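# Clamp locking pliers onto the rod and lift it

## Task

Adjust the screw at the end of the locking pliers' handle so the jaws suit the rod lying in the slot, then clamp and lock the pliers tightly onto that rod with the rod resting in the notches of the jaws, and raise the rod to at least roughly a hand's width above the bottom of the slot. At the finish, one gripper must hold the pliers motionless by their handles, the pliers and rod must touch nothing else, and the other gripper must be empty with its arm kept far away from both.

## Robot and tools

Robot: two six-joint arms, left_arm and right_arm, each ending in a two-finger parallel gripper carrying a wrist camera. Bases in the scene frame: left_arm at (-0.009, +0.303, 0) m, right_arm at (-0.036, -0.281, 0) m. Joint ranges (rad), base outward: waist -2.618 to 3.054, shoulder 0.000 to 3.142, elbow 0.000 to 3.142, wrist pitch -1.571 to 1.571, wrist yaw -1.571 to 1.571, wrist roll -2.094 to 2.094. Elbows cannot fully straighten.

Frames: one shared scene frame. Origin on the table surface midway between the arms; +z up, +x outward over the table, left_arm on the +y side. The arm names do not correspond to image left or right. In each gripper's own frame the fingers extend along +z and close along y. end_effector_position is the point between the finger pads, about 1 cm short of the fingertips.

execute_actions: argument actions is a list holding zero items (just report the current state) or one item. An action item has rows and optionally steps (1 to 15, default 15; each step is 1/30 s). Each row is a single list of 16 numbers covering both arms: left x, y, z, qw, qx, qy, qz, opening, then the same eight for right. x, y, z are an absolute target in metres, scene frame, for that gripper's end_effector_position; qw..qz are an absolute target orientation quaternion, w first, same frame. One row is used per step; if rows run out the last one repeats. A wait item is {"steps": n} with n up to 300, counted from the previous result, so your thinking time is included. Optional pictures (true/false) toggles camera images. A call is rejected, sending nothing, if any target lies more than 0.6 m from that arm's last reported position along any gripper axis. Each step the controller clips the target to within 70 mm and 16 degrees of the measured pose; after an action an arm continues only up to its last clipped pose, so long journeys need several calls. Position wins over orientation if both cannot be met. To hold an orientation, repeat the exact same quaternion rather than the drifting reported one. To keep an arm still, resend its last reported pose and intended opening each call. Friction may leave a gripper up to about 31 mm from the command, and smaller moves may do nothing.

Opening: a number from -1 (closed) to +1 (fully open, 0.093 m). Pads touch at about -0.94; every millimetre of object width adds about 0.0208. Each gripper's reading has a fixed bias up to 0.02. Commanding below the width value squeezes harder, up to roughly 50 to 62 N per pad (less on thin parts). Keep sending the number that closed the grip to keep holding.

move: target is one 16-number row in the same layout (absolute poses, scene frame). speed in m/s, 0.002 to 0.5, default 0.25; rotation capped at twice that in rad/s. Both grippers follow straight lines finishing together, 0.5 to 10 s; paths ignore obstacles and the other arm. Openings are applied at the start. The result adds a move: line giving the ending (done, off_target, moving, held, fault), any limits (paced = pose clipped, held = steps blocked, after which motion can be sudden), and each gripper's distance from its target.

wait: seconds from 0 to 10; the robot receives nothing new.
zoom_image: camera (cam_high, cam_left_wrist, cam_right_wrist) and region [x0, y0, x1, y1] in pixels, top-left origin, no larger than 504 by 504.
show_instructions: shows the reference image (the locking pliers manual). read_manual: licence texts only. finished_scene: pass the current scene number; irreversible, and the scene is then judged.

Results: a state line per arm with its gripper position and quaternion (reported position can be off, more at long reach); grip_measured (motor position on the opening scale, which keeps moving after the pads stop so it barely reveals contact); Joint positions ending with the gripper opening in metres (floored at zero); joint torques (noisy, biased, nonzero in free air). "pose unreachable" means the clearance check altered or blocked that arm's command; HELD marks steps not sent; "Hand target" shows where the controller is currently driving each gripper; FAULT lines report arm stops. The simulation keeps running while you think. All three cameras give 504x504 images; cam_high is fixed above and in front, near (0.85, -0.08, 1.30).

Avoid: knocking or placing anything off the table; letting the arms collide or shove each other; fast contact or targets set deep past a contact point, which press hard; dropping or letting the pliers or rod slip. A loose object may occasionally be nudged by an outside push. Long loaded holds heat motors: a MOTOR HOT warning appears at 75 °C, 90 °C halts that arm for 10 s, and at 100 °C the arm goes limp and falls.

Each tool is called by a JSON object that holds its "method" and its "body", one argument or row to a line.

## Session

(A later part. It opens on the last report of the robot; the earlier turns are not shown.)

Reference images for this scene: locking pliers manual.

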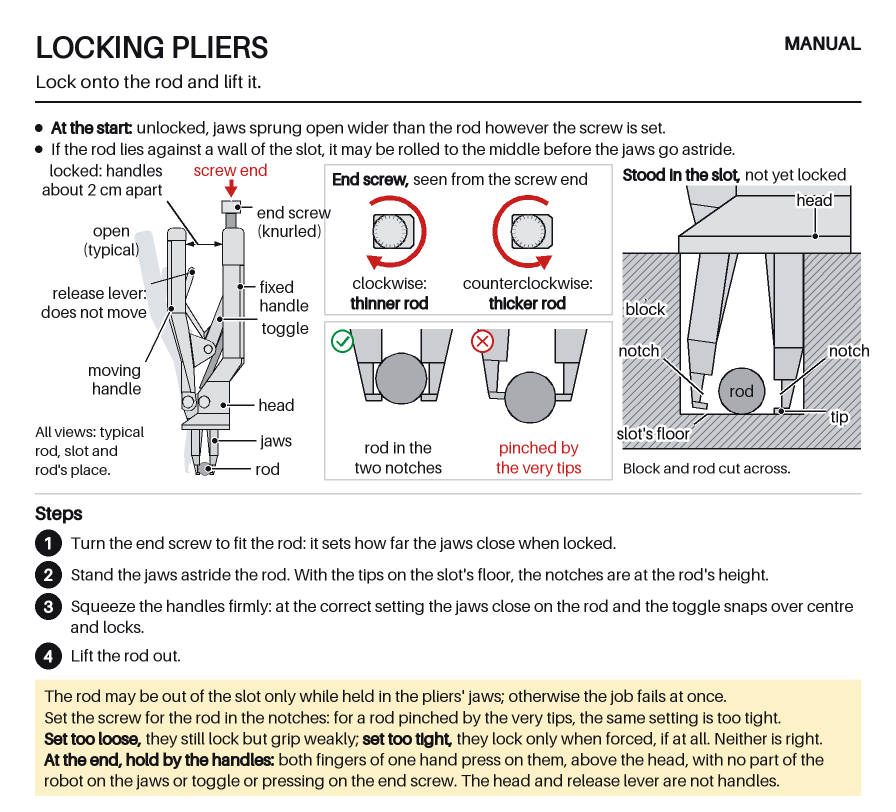

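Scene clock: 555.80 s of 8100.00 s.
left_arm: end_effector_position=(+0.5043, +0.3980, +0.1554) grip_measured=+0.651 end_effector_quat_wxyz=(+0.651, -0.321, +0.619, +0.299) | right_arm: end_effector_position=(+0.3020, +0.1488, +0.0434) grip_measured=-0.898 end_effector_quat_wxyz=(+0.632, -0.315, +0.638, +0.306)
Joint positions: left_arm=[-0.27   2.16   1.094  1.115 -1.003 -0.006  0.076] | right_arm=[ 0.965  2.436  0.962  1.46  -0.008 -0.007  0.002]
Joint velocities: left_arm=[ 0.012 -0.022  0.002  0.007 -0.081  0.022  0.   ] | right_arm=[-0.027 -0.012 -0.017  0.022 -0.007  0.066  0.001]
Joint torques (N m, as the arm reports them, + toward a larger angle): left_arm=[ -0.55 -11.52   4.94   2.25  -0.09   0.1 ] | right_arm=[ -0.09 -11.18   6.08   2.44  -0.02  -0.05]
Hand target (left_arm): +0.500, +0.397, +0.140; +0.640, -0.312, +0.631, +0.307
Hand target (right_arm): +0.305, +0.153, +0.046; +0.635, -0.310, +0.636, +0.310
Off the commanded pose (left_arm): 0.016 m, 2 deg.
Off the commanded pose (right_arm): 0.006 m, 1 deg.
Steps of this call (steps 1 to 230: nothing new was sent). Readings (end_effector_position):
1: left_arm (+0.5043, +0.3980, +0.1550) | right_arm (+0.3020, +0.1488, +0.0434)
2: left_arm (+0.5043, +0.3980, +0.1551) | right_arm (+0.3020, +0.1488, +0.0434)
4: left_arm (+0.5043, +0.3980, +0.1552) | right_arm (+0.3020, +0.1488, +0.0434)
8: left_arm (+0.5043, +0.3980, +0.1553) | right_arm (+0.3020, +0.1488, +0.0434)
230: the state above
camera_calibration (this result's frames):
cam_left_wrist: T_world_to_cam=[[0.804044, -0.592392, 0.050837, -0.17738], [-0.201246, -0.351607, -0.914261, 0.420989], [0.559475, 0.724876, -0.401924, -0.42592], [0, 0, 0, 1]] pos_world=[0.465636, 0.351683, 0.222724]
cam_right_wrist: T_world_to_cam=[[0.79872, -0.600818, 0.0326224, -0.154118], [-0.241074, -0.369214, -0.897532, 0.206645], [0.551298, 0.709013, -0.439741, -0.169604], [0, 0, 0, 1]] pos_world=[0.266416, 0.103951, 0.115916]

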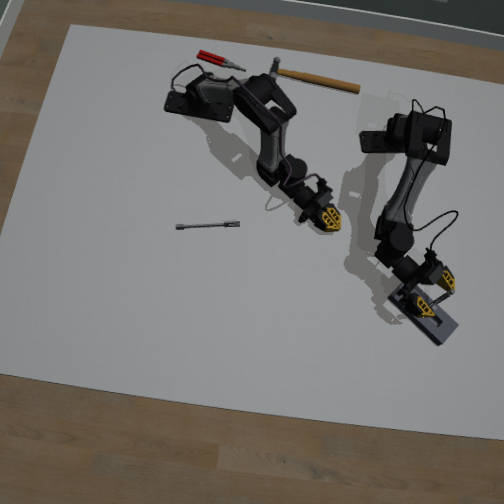

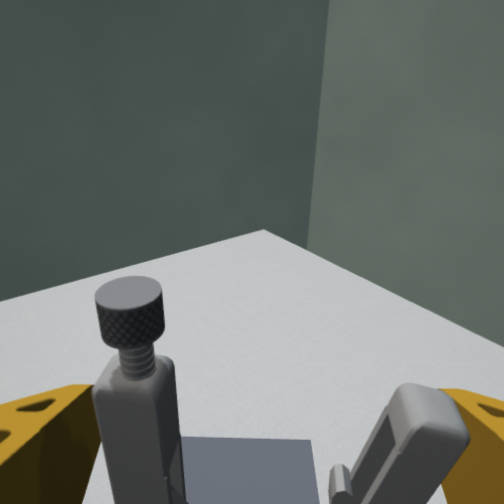

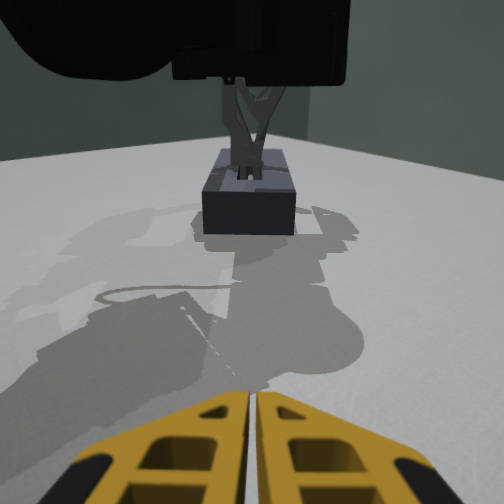

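{"method": "execute_actions", "body": {
  "actions": [
    {"rows":[[0.497,0.400,0.140,0.64,-0.312,0.631,0.307,0.5,0.305,0.153,0.046,0.6355,-0.31,0.6355,0.31,-0.9]],"steps":15}
  ],
  "pictures": false
}}

{"method": "execute_actions", "body": {
  "actions": [
    {"rows":[[0.494,0.402,0.140,0.64,-0.312,0.631,0.307,0.38,0.305,0.153,0.046,0.6355,-0.31,0.6355,0.31,-0.9]],"steps":15}
  ]
}}

Scene clock: 560.13 s of 8100.00 s.
left_arm: end_effector_position=(+0.5022, +0.3978, +0.1516) grip_measured=+0.502 end_effector_quat_wxyz=(+0.649, -0.318, +0.623, +0.300) | right_arm: end_effector_position=(+0.3020, +0.1488, +0.0434) grip_measured=-0.898 end_effector_quat_wxyz=(+0.632, -0.315, +0.638, +0.306)
Joint positions: left_arm=[-0.27   2.16   1.079  1.121 -0.998 -0.006  0.069] | right_arm=[ 0.965  2.436  0.962  1.46  -0.008 -0.007  0.002]
Joint velocities: left_arm=[ 0.007 -0.002  0.002 -0.037  0.095 -0.022  0.   ] | right_arm=[-0.002 -0.002 -0.012 -0.022 -0.051  0.051  0.   ]
Joint torques (N m, as the arm reports them, + toward a larger angle): left_arm=[ -0.03 -12.21   4.68   2.26  -0.05   0.14] | right_arm=[ -0.11 -11.21   6.1    2.44  -0.02  -0.05]
Hand target (left_arm): +0.497, +0.400, +0.140; +0.640, -0.312, +0.631, +0.307
Hand target (right_arm): +0.305, +0.153, +0.046; +0.635, -0.310, +0.636, +0.310
Off the commanded pose (left_arm): 0.013 m, 2 deg.
Off the commanded pose (right_arm): 0.006 m, 1 deg.
Steps of this call (steps 1 to 115: nothing new was sent; steps 116 to 130: all 15 steps of this action). Readings (end_effector_position):
116: left_arm (+0.5042, +0.3979, +0.1552) | right_arm (+0.3020, +0.1488, +0.0434)
117: left_arm (+0.5037, +0.3979, +0.1545) | right_arm (+0.3020, +0.1488, +0.0434)
119: left_arm (+0.5026, +0.3979, +0.1525) | right_arm (+0.3020, +0.1488, +0.0434)
123: left_arm (+0.5022, +0.3978, +0.1516) | right_arm (+0.3020, +0.1488, +0.0434)
130: the state above

Scene clock: 560.63 s of 8100.00 s.
left_arm: end_effector_position=(+0.5004, +0.3977, +0.1514) grip_measured=+0.384 end_effector_quat_wxyz=(+0.652, -0.319, +0.620, +0.297) | right_arm: end_effector_position=(+0.3020, +0.1488, +0.0434) grip_measured=-0.898 end_effector_quat_wxyz=(+0.632, -0.315, +0.638, +0.306)
Joint positions: left_arm=[-0.27   2.16   1.067  1.144 -0.995 -0.005  0.064] | right_arm=[ 0.965  2.436  0.962  1.46  -0.008 -0.007  0.002]
Joint velocities: left_arm=[-0.017 -0.012  0.002 -0.037 -0.037 -0.066 -0.001] | right_arm=[-0.022 -0.012 -0.012 -0.007  0.051 -0.037 -0.001]
Joint torques (N m, as the arm reports them, + toward a larger angle): left_arm=[  0.17 -12.92   4.33   2.09  -0.02   0.14] | right_arm=[ -0.08 -11.23   6.05   2.44  -0.02  -0.06]
Hand target (left_arm): +0.494, +0.402, +0.140; +0.640, -0.312, +0.631, +0.307
Hand target (right_arm): +0.305, +0.153, +0.046; +0.635, -0.310, +0.636, +0.310
Off the commanded pose (left_arm): 0.014 m, 2 deg.
Off the commanded pose (right_arm): 0.006 m, 1 deg.
Steps of this call (steps 1 to 15: all 15 steps of this action). Readings (end_effector_position):
1: left_arm (+0.5021, +0.3977, +0.1512) | right_arm (+0.3020, +0.1488, +0.0434)
2: left_arm (+0.5015, +0.3977, +0.1512) | right_arm (+0.3020, +0.1488, +0.0434)
4: left_arm (+0.5009, +0.3978, +0.1514) | right_arm (+0.3020, +0.1488, +0.0434)
8: left_arm (+0.5005, +0.3977, +0.1514) | right_arm (+0.3020, +0.1488, +0.0434)
15: the state above
camera_calibration (this result's frames):
cam_left_wrist: T_world_to_cam=[[0.799475, -0.598525, 0.0510711, -0.169523], [-0.202883, -0.349063, -0.914873, 0.416323], [0.565401, 0.721057, -0.400498, -0.426752], [0, 0, 0, 1]] pos_world=[0.461281, 0.351572, 0.218627]
cam_right_wrist: T_world_to_cam=[[0.79872, -0.600818, 0.0326224, -0.154118], [-0.241074, -0.369214, -0.897532, 0.206645], [0.551298, 0.709013, -0.439741, -0.169604], [0, 0, 0, 1]] pos_world=[0.266416, 0.103951, 0.115916]

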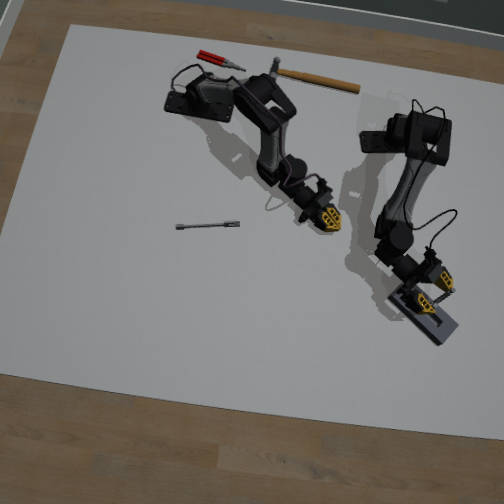

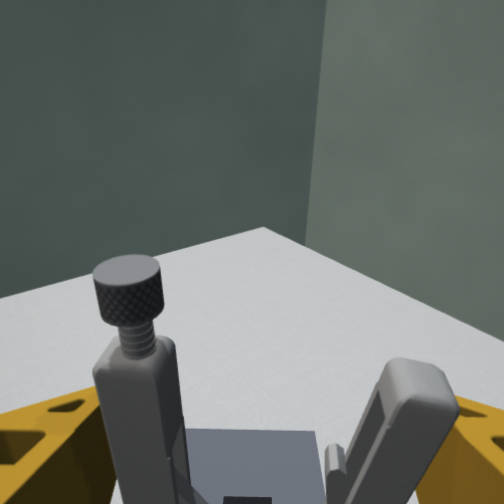

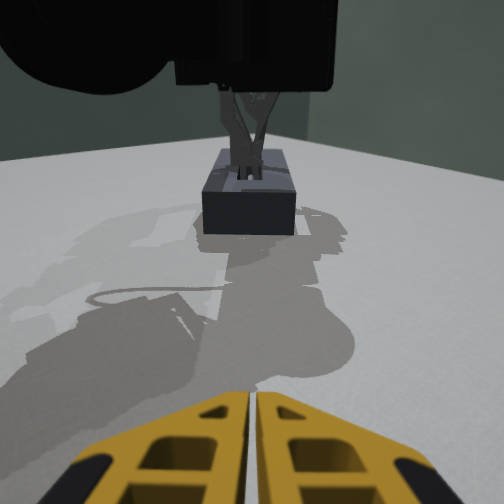

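{"method": "execute_actions", "body": {
  "actions": [
    {"rows":[[0.492,0.406,0.142,0.64,-0.312,0.631,0.307,0.3,0.305,0.153,0.046,0.6355,-0.31,0.6355,0.31,-0.9]],"steps":15}
  ]
}}

{"method": "zoom_image", "body": {
  "camera": "cam_right_wrist",
  "region": [190,80,310,200]
}}

Scene clock: 563.87 s of 8100.00 s.
left_arm: end_effector_position=(+0.5010, +0.3997, +0.1516) grip_measured=+0.304 end_effector_quat_wxyz=(+0.653, -0.317, +0.621, +0.297) | right_arm: end_effector_position=(+0.3020, +0.1488, +0.0434) grip_measured=-0.898 end_effector_quat_wxyz=(+0.632, -0.315, +0.638, +0.306)
Joint positions: left_arm=[-0.264  2.16   1.067  1.145 -0.986 -0.003  0.06 ] | right_arm=[ 0.965  2.436  0.962  1.46  -0.008 -0.007  0.002]
Joint velocities: left_arm=[-0.002 -0.022  0.012  0.007 -0.022  0.007 -0.   ] | right_arm=[ 0.002  0.017 -0.017 -0.037 -0.037 -0.007 -0.001]
Joint torques (N m, as the arm reports them, + toward a larger angle): left_arm=[  0.54 -14.04   3.23   2.08  -0.05   0.09] | right_arm=[ -0.06 -11.18   6.08   2.43  -0.03  -0.06]
Hand target (left_arm): +0.492, +0.406, +0.142; +0.640, -0.312, +0.631, +0.307
Hand target (right_arm): +0.305, +0.153, +0.046; +0.635, -0.310, +0.636, +0.310
Off the commanded pose (left_arm): 0.015 m, 2 deg.
Off the commanded pose (right_arm): 0.006 m, 1 deg.
Steps of this call (steps 1 to 82: nothing new was sent; steps 83 to 97: all 15 steps of this action). Readings (end_effector_position):
83: left_arm (+0.5004, +0.3980, +0.1514) | right_arm (+0.3020, +0.1488, +0.0434)
84: left_arm (+0.5003, +0.3989, +0.1514) | right_arm (+0.3020, +0.1488, +0.0434)
86: left_arm (+0.5008, +0.3997, +0.1516) | right_arm (+0.3020, +0.1488, +0.0434)
90: left_arm (+0.5010, +0.3997, +0.1516) | right_arm (+0.3020, +0.1488, +0.0434)
97: the state above
camera_calibration (this result's frames):
cam_left_wrist: T_world_to_cam=[[0.797719, -0.600988, 0.0495789, -0.16673], [-0.204557, -0.347024, -0.915276, 0.417402], [0.567276, 0.719991, -0.399764, -0.429083], [0, 0, 0, 1]] pos_world=[0.461794, 0.353582, 0.218772]
cam_right_wrist: T_world_to_cam=[[0.79872, -0.600818, 0.0326224, -0.154118], [-0.241074, -0.369214, -0.897532, 0.206645], [0.551298, 0.709013, -0.439741, -0.169604], [0, 0, 0, 1]] pos_world=[0.266416, 0.103951, 0.115916]

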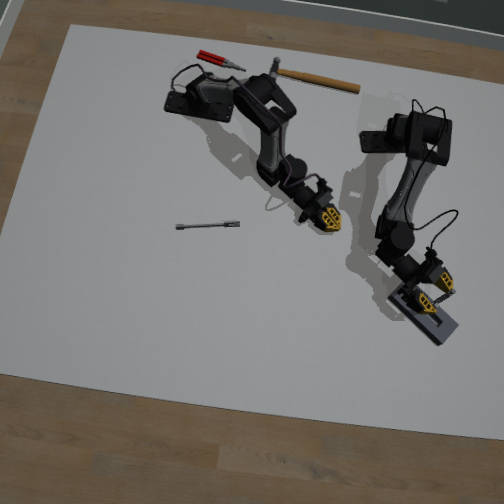

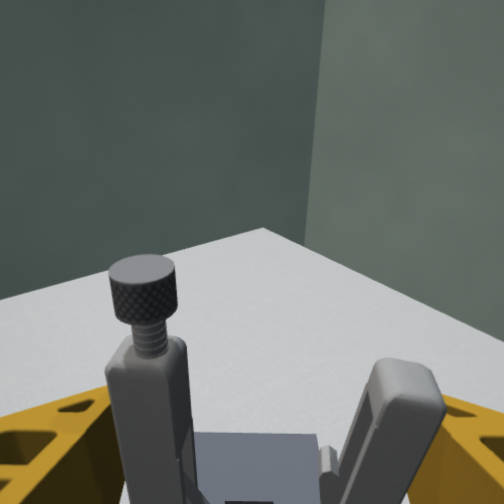

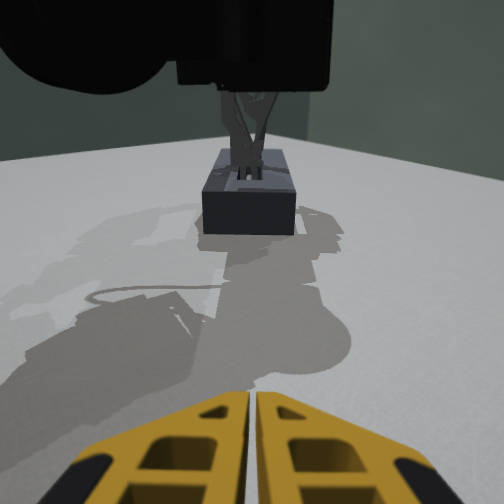

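Region (190, 80, 310, 200) of cam_right_wrist's 504x504 image, scaled by 4.200, with more detail than that image has.

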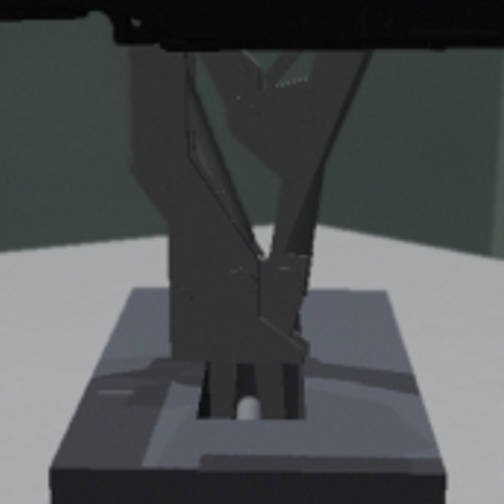

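{"method": "execute_actions", "body": {
  "actions": [
    {"rows":[[0.492,0.406,0.146,0.64,-0.312,0.631,0.307,0.22,0.305,0.153,0.046,0.6355,-0.31,0.6355,0.31,-0.9]],"steps":15}
  ],
  "pictures": false
}}

{"method": "execute_actions", "body": {
  "actions": [
    {"rows":[[0.492,0.406,0.146,0.64,-0.312,0.631,0.307,0.14,0.305,0.153,0.046,0.6355,-0.31,0.6355,0.31,-0.9]],"steps":15}
  ],
  "pictures": false
}}

{"method": "execute_actions", "body": {
  "actions": [
    {"steps":15}
  ]
}}

Scene clock: 568.20 s of 8100.00 s.
left_arm: end_effector_position=(+0.4994, +0.3995, +0.1518) grip_measured=+0.223 end_effector_quat_wxyz=(+0.652, -0.315, +0.623, +0.296) | right_arm: end_effector_position=(+0.3020, +0.1488, +0.0434) grip_measured=-0.898 end_effector_quat_wxyz=(+0.632, -0.315, +0.638, +0.306)
Joint positions: left_arm=[-0.264  2.152  1.057  1.143 -0.981 -0.002  0.056] | right_arm=[ 0.965  2.436  0.962  1.46  -0.008 -0.007  0.002]
Joint velocities: left_arm=[-0.002  0.002 -0.007  0.022 -0.022 -0.037 -0.   ] | right_arm=[-0.032 -0.017  0.002 -0.051 -0.007 -0.081 -0.   ]
Joint torques (N m, as the arm reports them, + toward a larger angle): left_arm=[  0.52 -14.47   4.44   1.97  -0.09   0.06] | right_arm=[ -0.11 -11.18   6.06   2.43  -0.01  -0.07]
Hand target (left_arm): +0.492, +0.406, +0.146; +0.640, -0.312, +0.631, +0.307
Hand target (right_arm): +0.305, +0.153, +0.046; +0.635, -0.310, +0.636, +0.310
Off the commanded pose (left_arm): 0.011 m, 2 deg.
Off the commanded pose (right_arm): 0.006 m, 1 deg.
Steps of this call (steps 1 to 115: nothing new was sent; steps 116 to 130: all 15 steps of this action). Readings (end_effector_position):
116: left_arm (+0.5008, +0.3997, +0.1520) | right_arm (+0.3020, +0.1488, +0.0434)
117: left_arm (+0.5000, +0.3999, +0.1519) | right_arm (+0.3020, +0.1488, +0.0434)
119: left_arm (+0.4994, +0.3997, +0.1518) | right_arm (+0.3020, +0.1488, +0.0434)
123: left_arm (+0.4994, +0.3995, +0.1518) | right_arm (+0.3020, +0.1488, +0.0434)
130: the state above

Scene clock: 568.70 s of 8100.00 s.
left_arm: end_effector_position=(+0.4990, +0.4008, +0.1522) grip_measured=+0.143 end_effector_quat_wxyz=(+0.652, -0.316, +0.622, +0.297) | right_arm: end_effector_position=(+0.3020, +0.1488, +0.0434) grip_measured=-0.898 end_effector_quat_wxyz=(+0.632, -0.315, +0.638, +0.306)
Joint positions: left_arm=[-0.261  2.151  1.057  1.142 -0.982 -0.002  0.052] | right_arm=[ 0.965  2.436  0.962  1.46  -0.008 -0.007  0.002]
Joint velocities: left_arm=[ 0.007 -0.002  0.027  0.081 -0.007 -0.007 -0.   ] | right_arm=[-0.012 -0.017 -0.012  0.051 -0.037 -0.051  0.   ]
Joint torques (N m, as the arm reports them, + toward a larger angle): left_arm=[  0.34 -14.28   4.49   1.97  -0.08   0.04] | right_arm=[ -0.03 -11.18   6.11   2.44  -0.02  -0.06]
Hand target (left_arm): +0.492, +0.406, +0.146; +0.640, -0.312, +0.631, +0.307
Hand target (right_arm): +0.305, +0.153, +0.046; +0.635, -0.310, +0.636, +0.310
Off the commanded pose (left_arm): 0.011 m, 2 deg.
Off the commanded pose (right_arm): 0.006 m, 1 deg.
Steps of this call (steps 1 to 15: all 15 steps of this action). Readings (end_effector_position):
1: left_arm (+0.4993, +0.3996, +0.1518) | right_arm (+0.3020, +0.1488, +0.0434)
2: left_arm (+0.4992, +0.4000, +0.1523) | right_arm (+0.3020, +0.1488, +0.0434)
4: left_arm (+0.4990, +0.4008, +0.1522) | right_arm (+0.3020, +0.1488, +0.0434)
8: left_arm (+0.4990, +0.4008, +0.1522) | right_arm (+0.3020, +0.1488, +0.0434)
15: the state above

Scene clock: 569.20 s of 8100.00 s.
left_arm: end_effector_position=(+0.4990, +0.4008, +0.1522) grip_measured=+0.143 end_effector_quat_wxyz=(+0.652, -0.316, +0.622, +0.297) | right_arm: end_effector_position=(+0.3020, +0.1488, +0.0434) grip_measured=-0.898 end_effector_quat_wxyz=(+0.632, -0.315, +0.638, +0.306)
Joint positions: left_arm=[-0.261  2.151  1.057  1.142 -0.982 -0.002  0.052] | right_arm=[ 0.965  2.436  0.962  1.46  -0.008 -0.007  0.002]
Joint velocities: left_arm=[-0.007 -0.002  0.002 -0.066 -0.051  0.081 -0.001] | right_arm=[ 0.007 -0.012 -0.022  0.007 -0.037 -0.051  0.   ]
Joint torques (N m, as the arm reports them, + toward a larger angle): left_arm=[  0.42 -14.2    4.47   2.    -0.09   0.09] | right_arm=[ -0.1  -11.14   6.12   2.43  -0.03  -0.07]
Hand target (left_arm): +0.492, +0.406, +0.146; +0.640, -0.312, +0.631, +0.307
Hand target (right_arm): +0.305, +0.153, +0.046; +0.635, -0.310, +0.636, +0.310
Off the commanded pose (left_arm): 0.011 m, 2 deg.
Off the commanded pose (right_arm): 0.006 m, 1 deg.
Steps of this call (steps 1 to 15: nothing new was sent). Readings (end_effector_position):
1: left_arm (+0.4990, +0.4008, +0.1522) | right_arm (+0.3020, +0.1488, +0.0434)
2: left_arm (+0.4990, +0.4008, +0.1522) | right_arm (+0.3020, +0.1488, +0.0434)
4: left_arm (+0.4990, +0.4008, +0.1522) | right_arm (+0.3020, +0.1488, +0.0434)
8: left_arm (+0.4990, +0.4008, +0.1522) | right_arm (+0.3020, +0.1488, +0.0434)
15: the state above
camera_calibration (this result's frames):
cam_left_wrist: T_world_to_cam=[[0.797042, -0.602234, 0.045156, -0.162996], [-0.209431, -0.345759, -0.914653, 0.419697], [0.566448, 0.719559, -0.401711, -0.427668], [0, 0, 0, 1]] pos_world=[0.460064, 0.354685, 0.219438]
cam_right_wrist: T_world_to_cam=[[0.79872, -0.600818, 0.0326224, -0.154118], [-0.241074, -0.369214, -0.897532, 0.206645], [0.551298, 0.709013, -0.439741, -0.169604], [0, 0, 0, 1]] pos_world=[0.266416, 0.103951, 0.115916]

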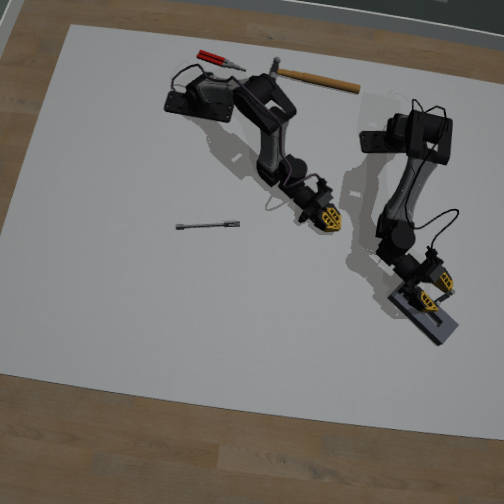

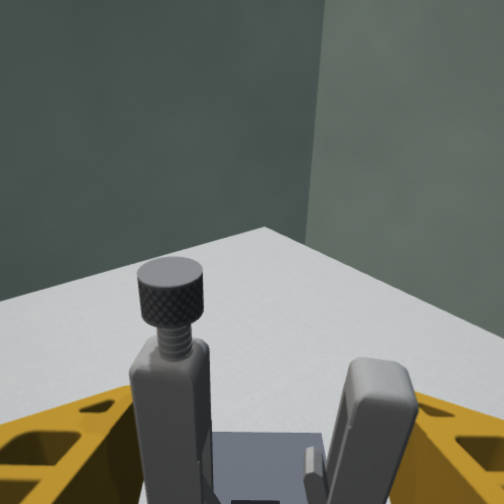

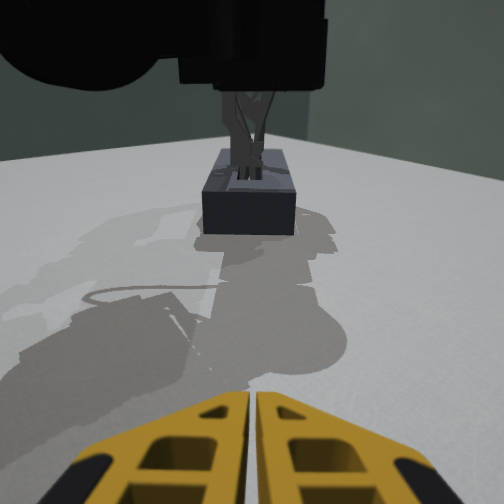

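{"method": "zoom_image", "body": {
  "camera": "cam_right_wrist",
  "region": [210,120,290,200]
}}

Region (210, 120, 290, 200) of cam_right_wrist's 504x504 image, scaled by 6.300, with more detail than that image has.

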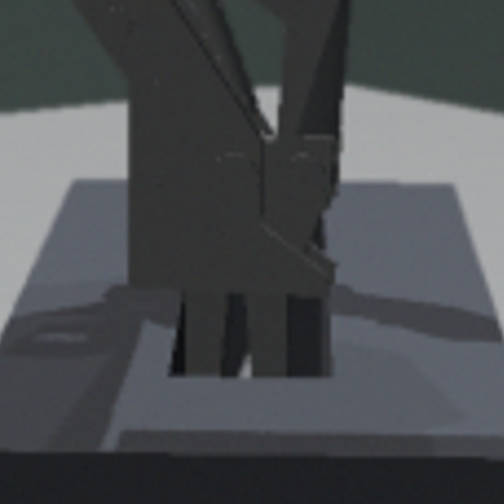

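{"method": "execute_actions", "body": {
  "actions": [
    {"rows":[[0.492,0.406,0.146,0.64,-0.312,0.631,0.307,0.09,0.305,0.153,0.046,0.6355,-0.31,0.6355,0.31,-0.9]],"steps":15}
  ],
  "pictures": false
}}

{"method": "execute_actions", "body": {
  "actions": [
    {"steps":15}
  ]
}}

{"method": "zoom_image", "body": {
  "camera": "cam_right_wrist",
  "region": [210,120,290,200]
}}

Scene clock: 577.03 s of 8100.00 s.
left_arm: end_effector_position=(+0.4986, +0.4018, +0.1521) grip_measured=+0.092 end_effector_quat_wxyz=(+0.651, -0.317, +0.622, +0.298) | right_arm: end_effector_position=(+0.3020, +0.1488, +0.0434) grip_measured=-0.898 end_effector_quat_wxyz=(+0.632, -0.315, +0.638, +0.306)
Joint positions: left_arm=[-0.26   2.151  1.057  1.142 -0.984 -0.002  0.05 ] | right_arm=[ 0.965  2.436  0.962  1.46  -0.008 -0.007  0.002]
Joint velocities: left_arm=[ 0.002 -0.007 -0.007 -0.051 -0.037  0.022  0.   ] | right_arm=[ 0.022 -0.012 -0.007  0.066  0.066  0.007 -0.   ]
Joint torques (N m, as the arm reports them, + toward a larger angle): left_arm=[  0.21 -14.18   4.51   1.95  -0.07   0.06] | right_arm=[ -0.08 -11.18   6.11   2.42  -0.03  -0.05]
Hand target (left_arm): +0.492, +0.406, +0.146; +0.640, -0.312, +0.631, +0.307
Hand target (right_arm): +0.305, +0.153, +0.046; +0.635, -0.310, +0.636, +0.310
Off the commanded pose (left_arm): 0.010 m, 2 deg.
Off the commanded pose (right_arm): 0.006 m, 1 deg.
Steps of this call (steps 1 to 220: nothing new was sent; steps 221 to 235: all 15 steps of this action). Readings (end_effector_position):
221: left_arm (+0.4989, +0.4009, +0.1521) | right_arm (+0.3020, +0.1488, +0.0434)
222: left_arm (+0.4988, +0.4011, +0.1521) | right_arm (+0.3020, +0.1488, +0.0434)
224: left_arm (+0.4987, +0.4016, +0.1521) | right_arm (+0.3020, +0.1488, +0.0434)
228: left_arm (+0.4986, +0.4018, +0.1521) | right_arm (+0.3020, +0.1488, +0.0434)
235: the state above

Scene clock: 577.53 s of 8100.00 s.
left_arm: end_effector_position=(+0.4986, +0.4018, +0.1521) grip_measured=+0.092 end_effector_quat_wxyz=(+0.651, -0.317, +0.622, +0.298) | right_arm: end_effector_position=(+0.3020, +0.1488, +0.0434) grip_measured=-0.898 end_effector_quat_wxyz=(+0.632, -0.315, +0.638, +0.306)
Joint positions: left_arm=[-0.26   2.151  1.057  1.142 -0.984 -0.002  0.05 ] | right_arm=[ 0.965  2.436  0.962  1.46  -0.008 -0.007  0.002]
Joint velocities: left_arm=[ 0.007  0.022  0.002  0.022 -0.051 -0.066 -0.001] | right_arm=[-0.007 -0.022 -0.007  0.037  0.007 -0.051 -0.001]
Joint torques (N m, as the arm reports them, + toward a larger angle): left_arm=[  0.22 -14.11   4.52   1.99  -0.09   0.08] | right_arm=[ -0.07 -11.14   6.08   2.43  -0.02  -0.06]
Hand target (left_arm): +0.492, +0.406, +0.146; +0.640, -0.312, +0.631, +0.307
Hand target (right_arm): +0.305, +0.153, +0.046; +0.635, -0.310, +0.636, +0.310
Off the commanded pose (left_arm): 0.010 m, 2 deg.
Off the commanded pose (right_arm): 0.006 m, 1 deg.
Steps of this call (steps 1 to 15: nothing new was sent). Readings (end_effector_position):
1: left_arm (+0.4986, +0.4018, +0.1521) | right_arm (+0.3020, +0.1488, +0.0434)
2: left_arm (+0.4986, +0.4018, +0.1521) | right_arm (+0.3020, +0.1488, +0.0434)
4: left_arm (+0.4986, +0.4018, +0.1521) | right_arm (+0.3020, +0.1488, +0.0434)
8: left_arm (+0.4986, +0.4018, +0.1521) | right_arm (+0.3020, +0.1488, +0.0434)
15: the state above
camera_calibration (this result's frames):
cam_left_wrist: T_world_to_cam=[[0.799104, -0.599491, 0.0452042, -0.164227], [-0.208251, -0.346558, -0.91462, 0.419666], [0.563973, 0.721462, -0.40178, -0.427668], [0, 0, 0, 1]] pos_world=[0.459823, 0.355532, 0.21943]
cam_right_wrist: T_world_to_cam=[[0.79872, -0.600818, 0.0326224, -0.154118], [-0.241074, -0.369214, -0.897532, 0.206645], [0.551298, 0.709013, -0.439741, -0.169604], [0, 0, 0, 1]] pos_world=[0.266416, 0.103951, 0.115916]

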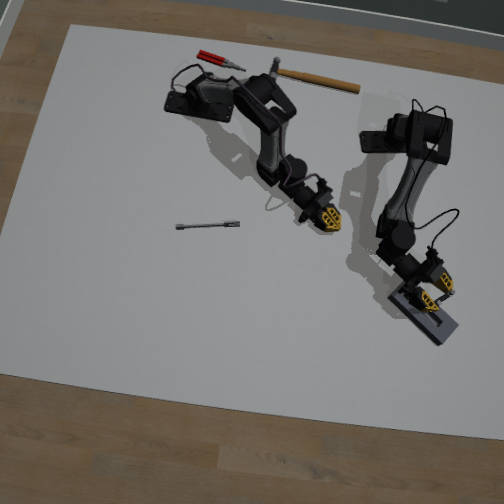

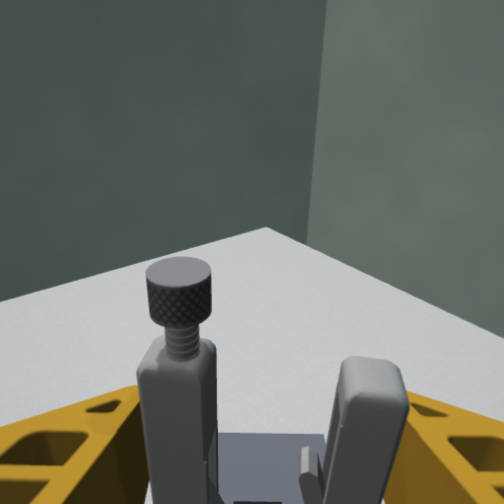

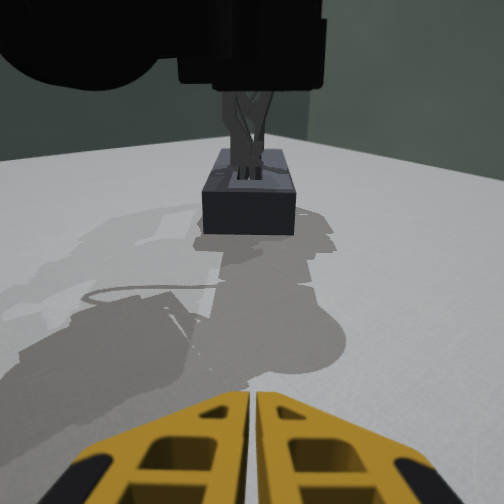

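Region (210, 120, 290, 200) of cam_right_wrist's 504x504 image, scaled by 6.300, with more detail than that image has.

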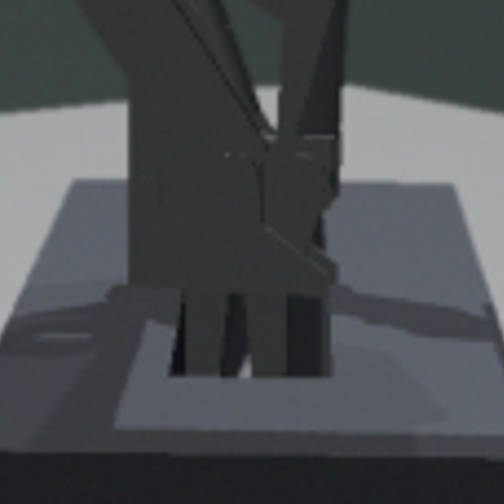

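{"method": "move", "body": {
  "target": [0.492,0.406,0.146,0.64,-0.312,0.631,0.307,0.1,0.275,0.115,0.125,0.6355,-0.31,0.6355,0.31,-0.9],
  "speed": 0.2
}}

{"method": "zoom_image", "body": {
  "camera": "cam_right_wrist",
  "region": [200,170,300,270]
}}

Scene clock: 589.77 s of 8100.00 s.
left_arm: end_effector_position=(+0.4985, +0.4018, +0.1521) grip_measured=+0.099 end_effector_quat_wxyz=(+0.651, -0.317, +0.621, +0.299) | right_arm: end_effector_position=(+0.2777, +0.1179, +0.1247) grip_measured=-0.898 end_effector_quat_wxyz=(+0.639, -0.312, +0.631, +0.310)
Joint positions: left_arm=[-0.26   2.151  1.057  1.142 -0.985 -0.002  0.05 ] | right_arm=[ 0.965  2.07   0.749  1.33  -0.008 -0.007  0.002]
Joint velocities: left_arm=[-0.007 -0.002  0.022 -0.022 -0.007 -0.022 -0.001] | right_arm=[ 0.002 -0.002  0.007 -0.037 -0.095  0.037  0.   ]
Joint torques (N m, as the arm reports them, + toward a larger angle): left_arm=[  0.28 -14.3    4.51   1.99  -0.06   0.07] | right_arm=[ -0.2  -11.47   4.21   2.35  -0.04  -0.05]
Hand target (left_arm): +0.492, +0.406, +0.146; +0.640, -0.312, +0.631, +0.307
Hand target (right_arm): +0.276, +0.115, +0.125; +0.636, -0.310, +0.635, +0.310
Off the commanded pose (left_arm): 0.010 m, 2 deg.
Off the commanded pose (right_arm): 0.004 m, 1 deg.
move: done
camera_calibration (this result's frames):
cam_left_wrist: T_world_to_cam=[[0.79956, -0.598881, 0.0452235, -0.164575], [-0.207989, -0.34675, -0.914607, 0.419613], [0.563421, 0.721877, -0.401808, -0.427558], [0, 0, 0, 1]] pos_world=[0.459758, 0.355585, 0.219427]
cam_right_wrist: T_world_to_cam=[[0.798269, -0.601389, 0.033134, -0.155721], [-0.228701, -0.353546, -0.907029, 0.258324], [0.557191, 0.716475, -0.419764, -0.103521], [0, 0, 0, 1]] pos_world=[0.241067, 0.0718512, 0.196013]

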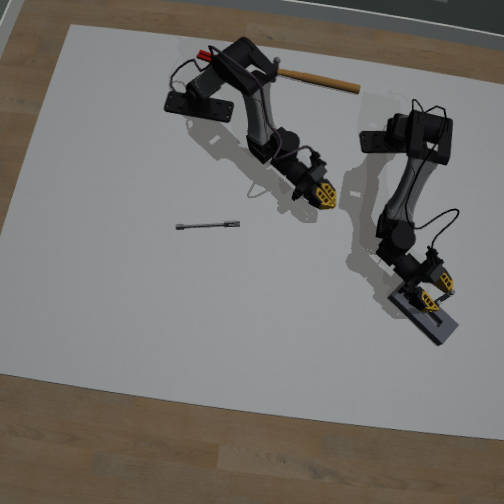

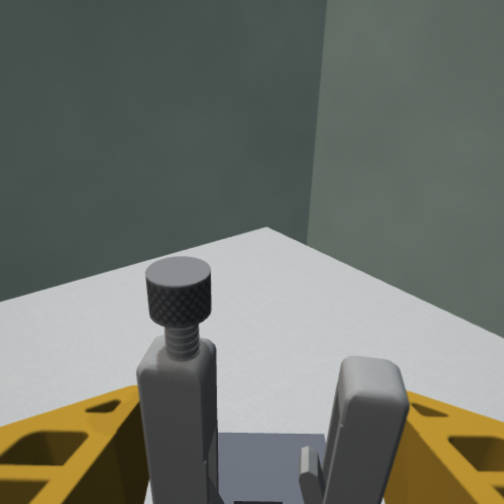

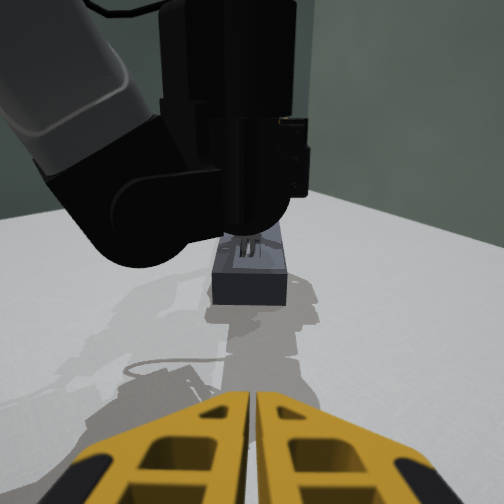

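Region (200, 170, 300, 270) of cam_right_wrist's 504x504 image, scaled by 5.040, with more detail than that image has.

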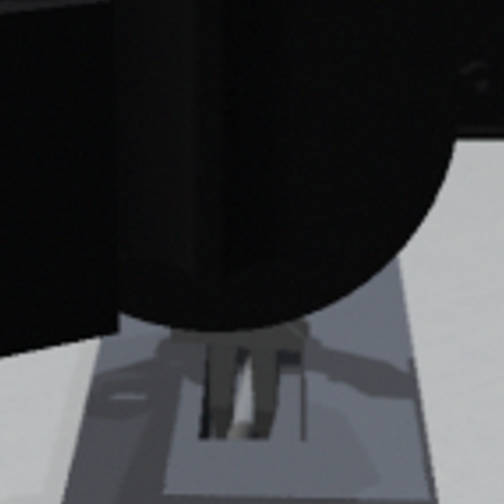

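{"method": "zoom_image", "body": {
  "camera": "cam_right_wrist",
  "region": [230,228,270,268]
}}

Region (230, 228, 270, 268) of cam_right_wrist's 504x504 image, scaled by 12.600, with more detail than that image has.

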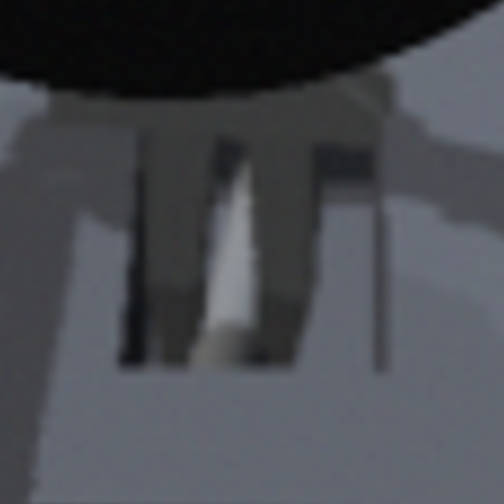

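{"method": "move", "body": {
  "target": [0.500,0.397,0.146,0.64,-0.312,0.631,0.307,0.75,0.22,0.02,0.14,0.6355,-0.31,0.6355,0.31,-0.5],
  "speed": 0.1
}}

Scene clock: 599.60 s of 8100.00 s.
left_arm: end_effector_position=(+0.4971, +0.4030, +0.1483) grip_measured=+0.748 end_effector_quat_wxyz=(+0.643, -0.317, +0.627, +0.306) | right_arm: end_effector_position=(+0.2230, +0.0232, +0.1322) grip_measured=-0.501 end_effector_quat_wxyz=(+0.627, -0.315, +0.644, +0.303)
Joint positions: left_arm=[-0.26   2.151  1.057  1.119 -0.996 -0.002  0.081] | right_arm=[ 0.899  1.741  0.307  1.405 -0.069 -0.007  0.021]
Joint velocities: left_arm=[-0.007  0.007 -0.022  0.022 -0.037  0.022 -0.   ] | right_arm=[ 0.017  0.002 -0.017 -0.022 -0.066  0.051 -0.001]
Joint torques (N m, as the arm reports them, + toward a larger angle): left_arm=[ -1.39 -12.22   8.47   2.02  -0.16   0.07] | right_arm=[-0.85 -8.34  3.53  2.67 -0.13 -0.06]
Hand target (left_arm): +0.500, +0.397, +0.146; +0.640, -0.312, +0.631, +0.307
Hand target (right_arm): +0.221, +0.019, +0.141; +0.635, -0.310, +0.636, +0.310
Off the commanded pose (left_arm): 0.007 m, 1 deg.
Off the commanded pose (right_arm): 0.009 m, 2 deg.
move: done
camera_calibration (this result's frames):
cam_left_wrist: T_world_to_cam=[[0.807161, -0.589744, 0.0263094, -0.167249], [-0.224514, -0.347892, -0.910255, 0.424288], [0.545971, 0.728816, -0.413211, -0.421585], [0, 0, 0, 1]] pos_world=[0.460429, 0.35623, 0.216407]
cam_right_wrist: T_world_to_cam=[[0.79653, -0.603849, 0.0301243, -0.168436], [-0.252598, -0.37764, -0.890832, 0.222833], [0.549304, 0.701965, -0.453332, 0.00447585], [0, 0, 0, 1]] pos_world=[0.187993, -0.0207011, 0.20561]

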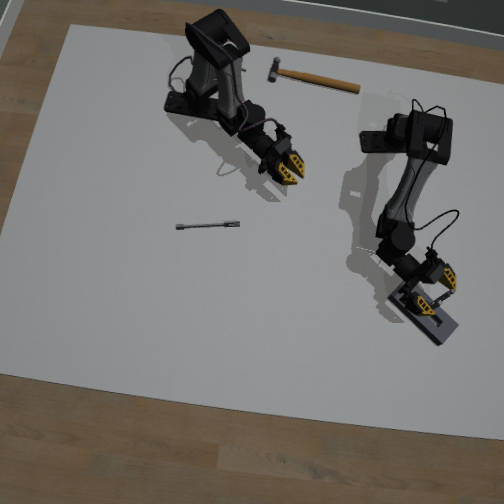

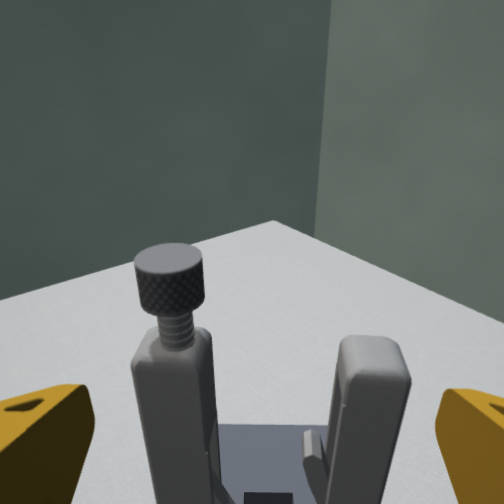

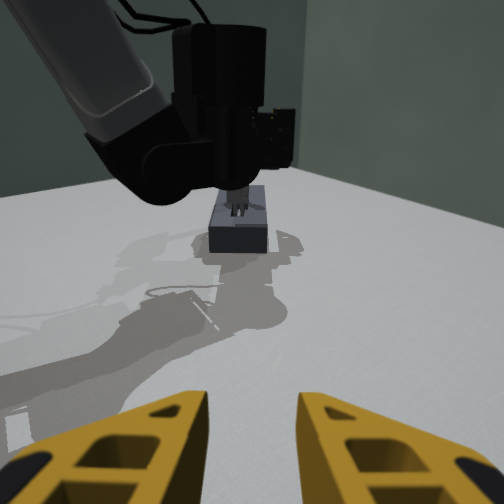

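{"method": "move", "body": {
  "target": [0.470,0.360,0.160,0.64,-0.312,0.631,0.307,0.75,0.22,0.02,0.14,0.6355,-0.31,0.6355,0.31,-0.5],
  "speed": 0.1
}}

{"method": "move", "body": {
  "target": [0.478,0.372,0.160,0.64,-0.312,0.631,0.307,-1,0.22,0.02,0.14,0.6355,-0.31,0.6355,0.31,-0.5],
  "speed": 0.05
}}

Scene clock: 610.73 s of 8100.00 s.
left_arm: end_effector_position=(+0.4769, +0.3597, +0.1642) grip_measured=+0.748 end_effector_quat_wxyz=(+0.648, -0.318, +0.625, +0.299) | right_arm: end_effector_position=(+0.2228, +0.0234, +0.1331) grip_measured=-0.501 end_effector_quat_wxyz=(+0.628, -0.315, +0.643, +0.304)
Joint positions: left_arm=[-0.373  2.068  0.992  1.116 -1.1   -0.002  0.081] | right_arm=[ 0.899  1.741  0.307  1.409 -0.07  -0.007  0.021]
Joint velocities: left_arm=[ 0.002 -0.002 -0.007 -0.051 -0.051 -0.066  0.   ] | right_arm=[-0.002  0.022  0.012  0.037  0.037 -0.051  0.002]
Joint torques (N m, as the arm reports them, + toward a larger angle): left_arm=[ -0.52 -13.5    4.56   1.94  -0.14   0.01] | right_arm=[-0.36 -7.86  3.47  2.66 -0.07 -0.07]
Hand target (left_arm): +0.471, +0.360, +0.159; +0.640, -0.313, +0.632, +0.306
Hand target (right_arm): +0.220, +0.020, +0.140; +0.635, -0.310, +0.636, +0.310
Off the commanded pose (left_arm): 0.008 m, 2 deg.
Off the commanded pose (right_arm): 0.008 m, 1 deg.
move: done
camera_calibration (this result's frames):
cam_left_wrist: T_world_to_cam=[[0.800779, -0.597581, 0.0406215, -0.173422], [-0.215362, -0.350549, -0.911446, 0.415927], [0.558903, 0.721118, -0.409409, -0.376418], [0, 0, 0, 1]] pos_world=[0.438829, 0.313611, 0.232031]
cam_right_wrist: T_world_to_cam=[[0.797373, -0.602719, 0.0304098, -0.168461], [-0.249773, -0.375472, -0.892544, 0.223223], [0.549371, 0.704095, -0.449935, 0.00435517], [0, 0, 0, 1]] pos_world=[0.187689, -0.0207875, 0.206319]

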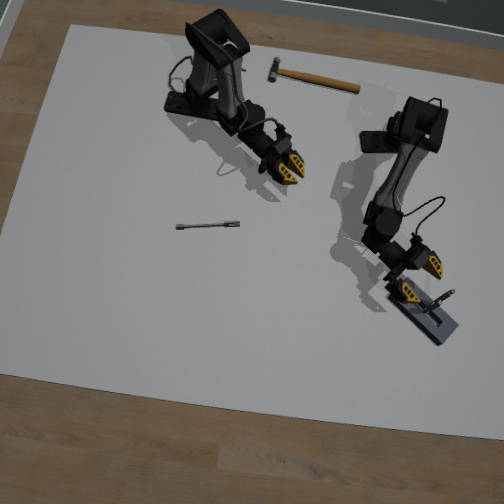

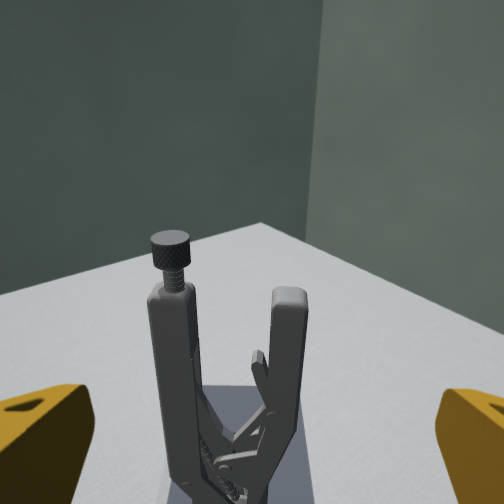

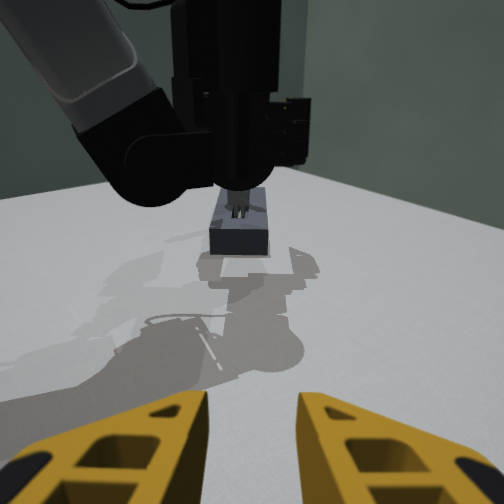

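Scene clock: 611.47 s of 8100.00 s.
left_arm: end_effector_position=(+0.4782, +0.3690, +0.1641) grip_measured=-0.977 end_effector_quat_wxyz=(+0.647, -0.318, +0.624, +0.301) | right_arm: end_effector_position=(+0.2228, +0.0234, +0.1331) grip_measured=-0.501 end_effector_quat_wxyz=(+0.628, -0.315, +0.643, +0.304)
Joint positions: left_arm=[-0.349  2.068  0.992  1.115 -1.079 -0.002  0.   ] | right_arm=[ 0.899  1.741  0.307  1.409 -0.07  -0.007  0.021]
Joint velocities: left_arm=[-0.012 -0.002 -0.012  0.037  0.022  0.022  0.   ] | right_arm=[ 0.022 -0.002 -0.012  0.007  0.066 -0.051  0.001]
Joint torques (N m, as the arm reports them, + toward a larger angle): left_arm=[  0.2  -12.1    6.95   1.95  -0.02   0.14] | right_arm=[-0.37 -7.85  3.45  2.72 -0.08 -0.06]
Hand target (left_arm): +0.478, +0.372, +0.160; +0.640, -0.312, +0.631, +0.307
Hand target (right_arm): +0.220, +0.020, +0.140; +0.635, -0.310, +0.636, +0.310
Off the commanded pose (left_arm): 0.005 m, 1 deg.
Off the commanded pose (right_arm): 0.008 m, 1 deg.
move: done
camera_calibration (this result's frames):
cam_left_wrist: T_world_to_cam=[[0.802662, -0.595165, 0.0389013, -0.17037], [-0.215521, -0.350239, -0.911528, 0.419358], [0.556134, 0.723265, -0.409393, -0.383405], [0, 0, 0, 1]] pos_world=[0.440355, 0.322781, 0.231921]
cam_right_wrist: T_world_to_cam=[[0.797373, -0.602719, 0.0304098, -0.168461], [-0.249773, -0.375472, -0.892544, 0.223223], [0.549371, 0.704095, -0.449935, 0.00435517], [0, 0, 0, 1]] pos_world=[0.187689, -0.0207875, 0.206319]

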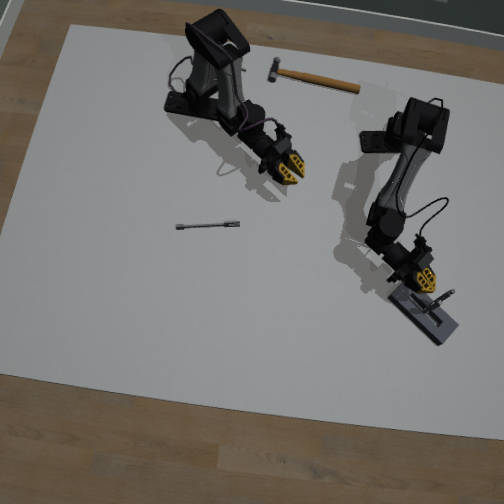

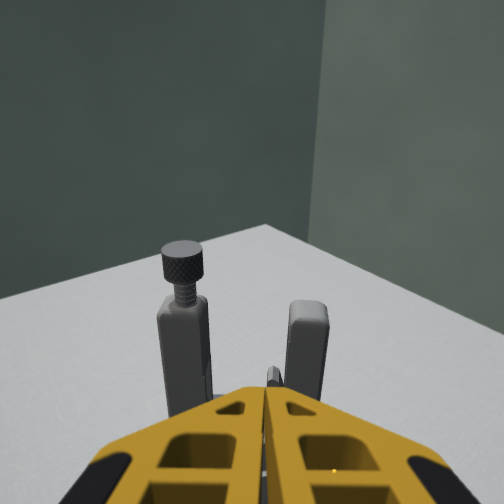

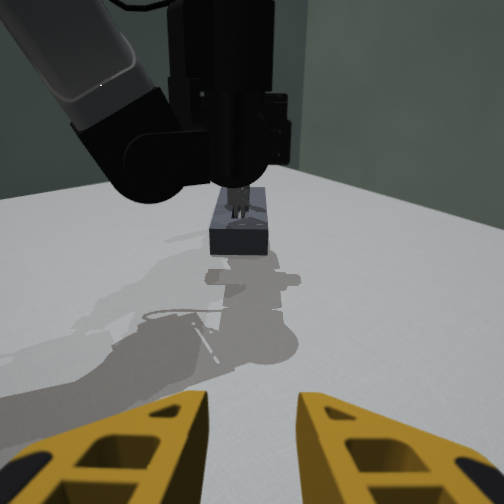

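{"method": "move", "body": {
  "target": [0.487,0.392,0.160,0.64,-0.312,0.631,0.307,-1,0.22,0.02,0.14,0.6355,-0.31,0.6355,0.31,-0.5],
  "speed": 0.03
}}

Scene clock: 616.30 s of 8100.00 s.
left_arm: end_effector_position=(+0.4813, +0.3897, +0.1626) grip_measured=-0.977 end_effector_quat_wxyz=(+0.644, -0.315, +0.627, +0.304) | right_arm: end_effector_position=(+0.2228, +0.0234, +0.1331) grip_measured=-0.501 end_effector_quat_wxyz=(+0.628, -0.315, +0.643, +0.304)
Joint positions: left_arm=[-0.296  2.068  0.992  1.103 -1.025 -0.002  0.   ] | right_arm=[ 0.899  1.741  0.307  1.409 -0.07  -0.007  0.021]
Joint velocities: left_arm=[ 0.002 -0.002 -0.012  0.037  0.022 -0.007  0.   ] | right_arm=[ 0.017 -0.002  0.007 -0.007  0.007 -0.007  0.   ]
Joint torques (N m, as the arm reports them, + toward a larger angle): left_arm=[  0.29 -10.7    9.64   1.98  -0.04   0.14] | right_arm=[-0.35 -7.86  3.42  2.72 -0.08 -0.07]
Hand target (left_arm): +0.487, +0.392, +0.160; +0.641, -0.312, +0.631, +0.308
Hand target (right_arm): +0.220, +0.020, +0.140; +0.635, -0.310, +0.636, +0.310
Off the commanded pose (left_arm): 0.007 m, 1 deg.
Off the commanded pose (right_arm): 0.008 m, 1 deg.
move: done
camera_calibration (this result's frames):
cam_left_wrist: T_world_to_cam=[[0.803275, -0.594949, 0.0280082, -0.159028], [-0.225459, -0.347258, -0.910264, 0.429279], [0.551287, 0.724877, -0.413081, -0.398421], [0, 0, 0, 1]] pos_world=[0.444172, 0.343263, 0.230631]
cam_right_wrist: T_world_to_cam=[[0.797373, -0.602719, 0.0304098, -0.168461], [-0.249773, -0.375472, -0.892544, 0.223223], [0.549371, 0.704095, -0.449935, 0.00435517], [0, 0, 0, 1]] pos_world=[0.187689, -0.0207875, 0.206319]

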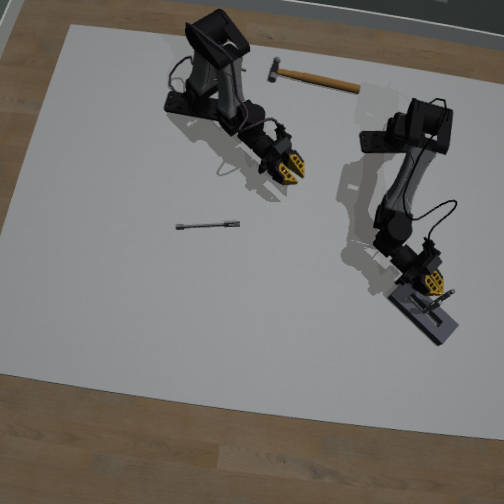

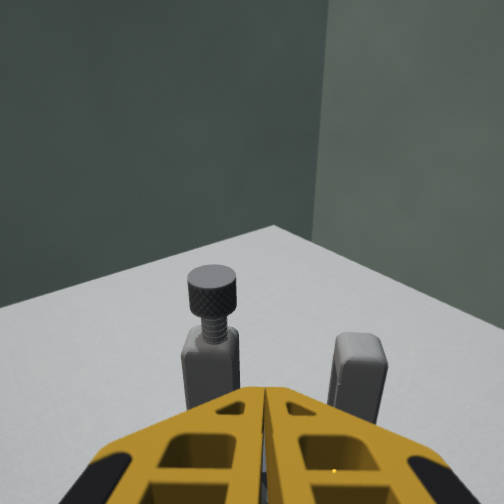

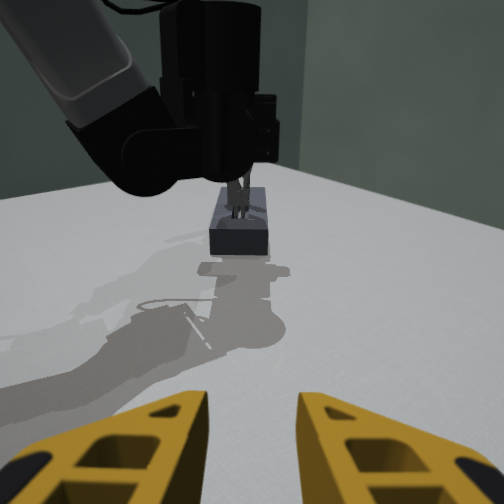

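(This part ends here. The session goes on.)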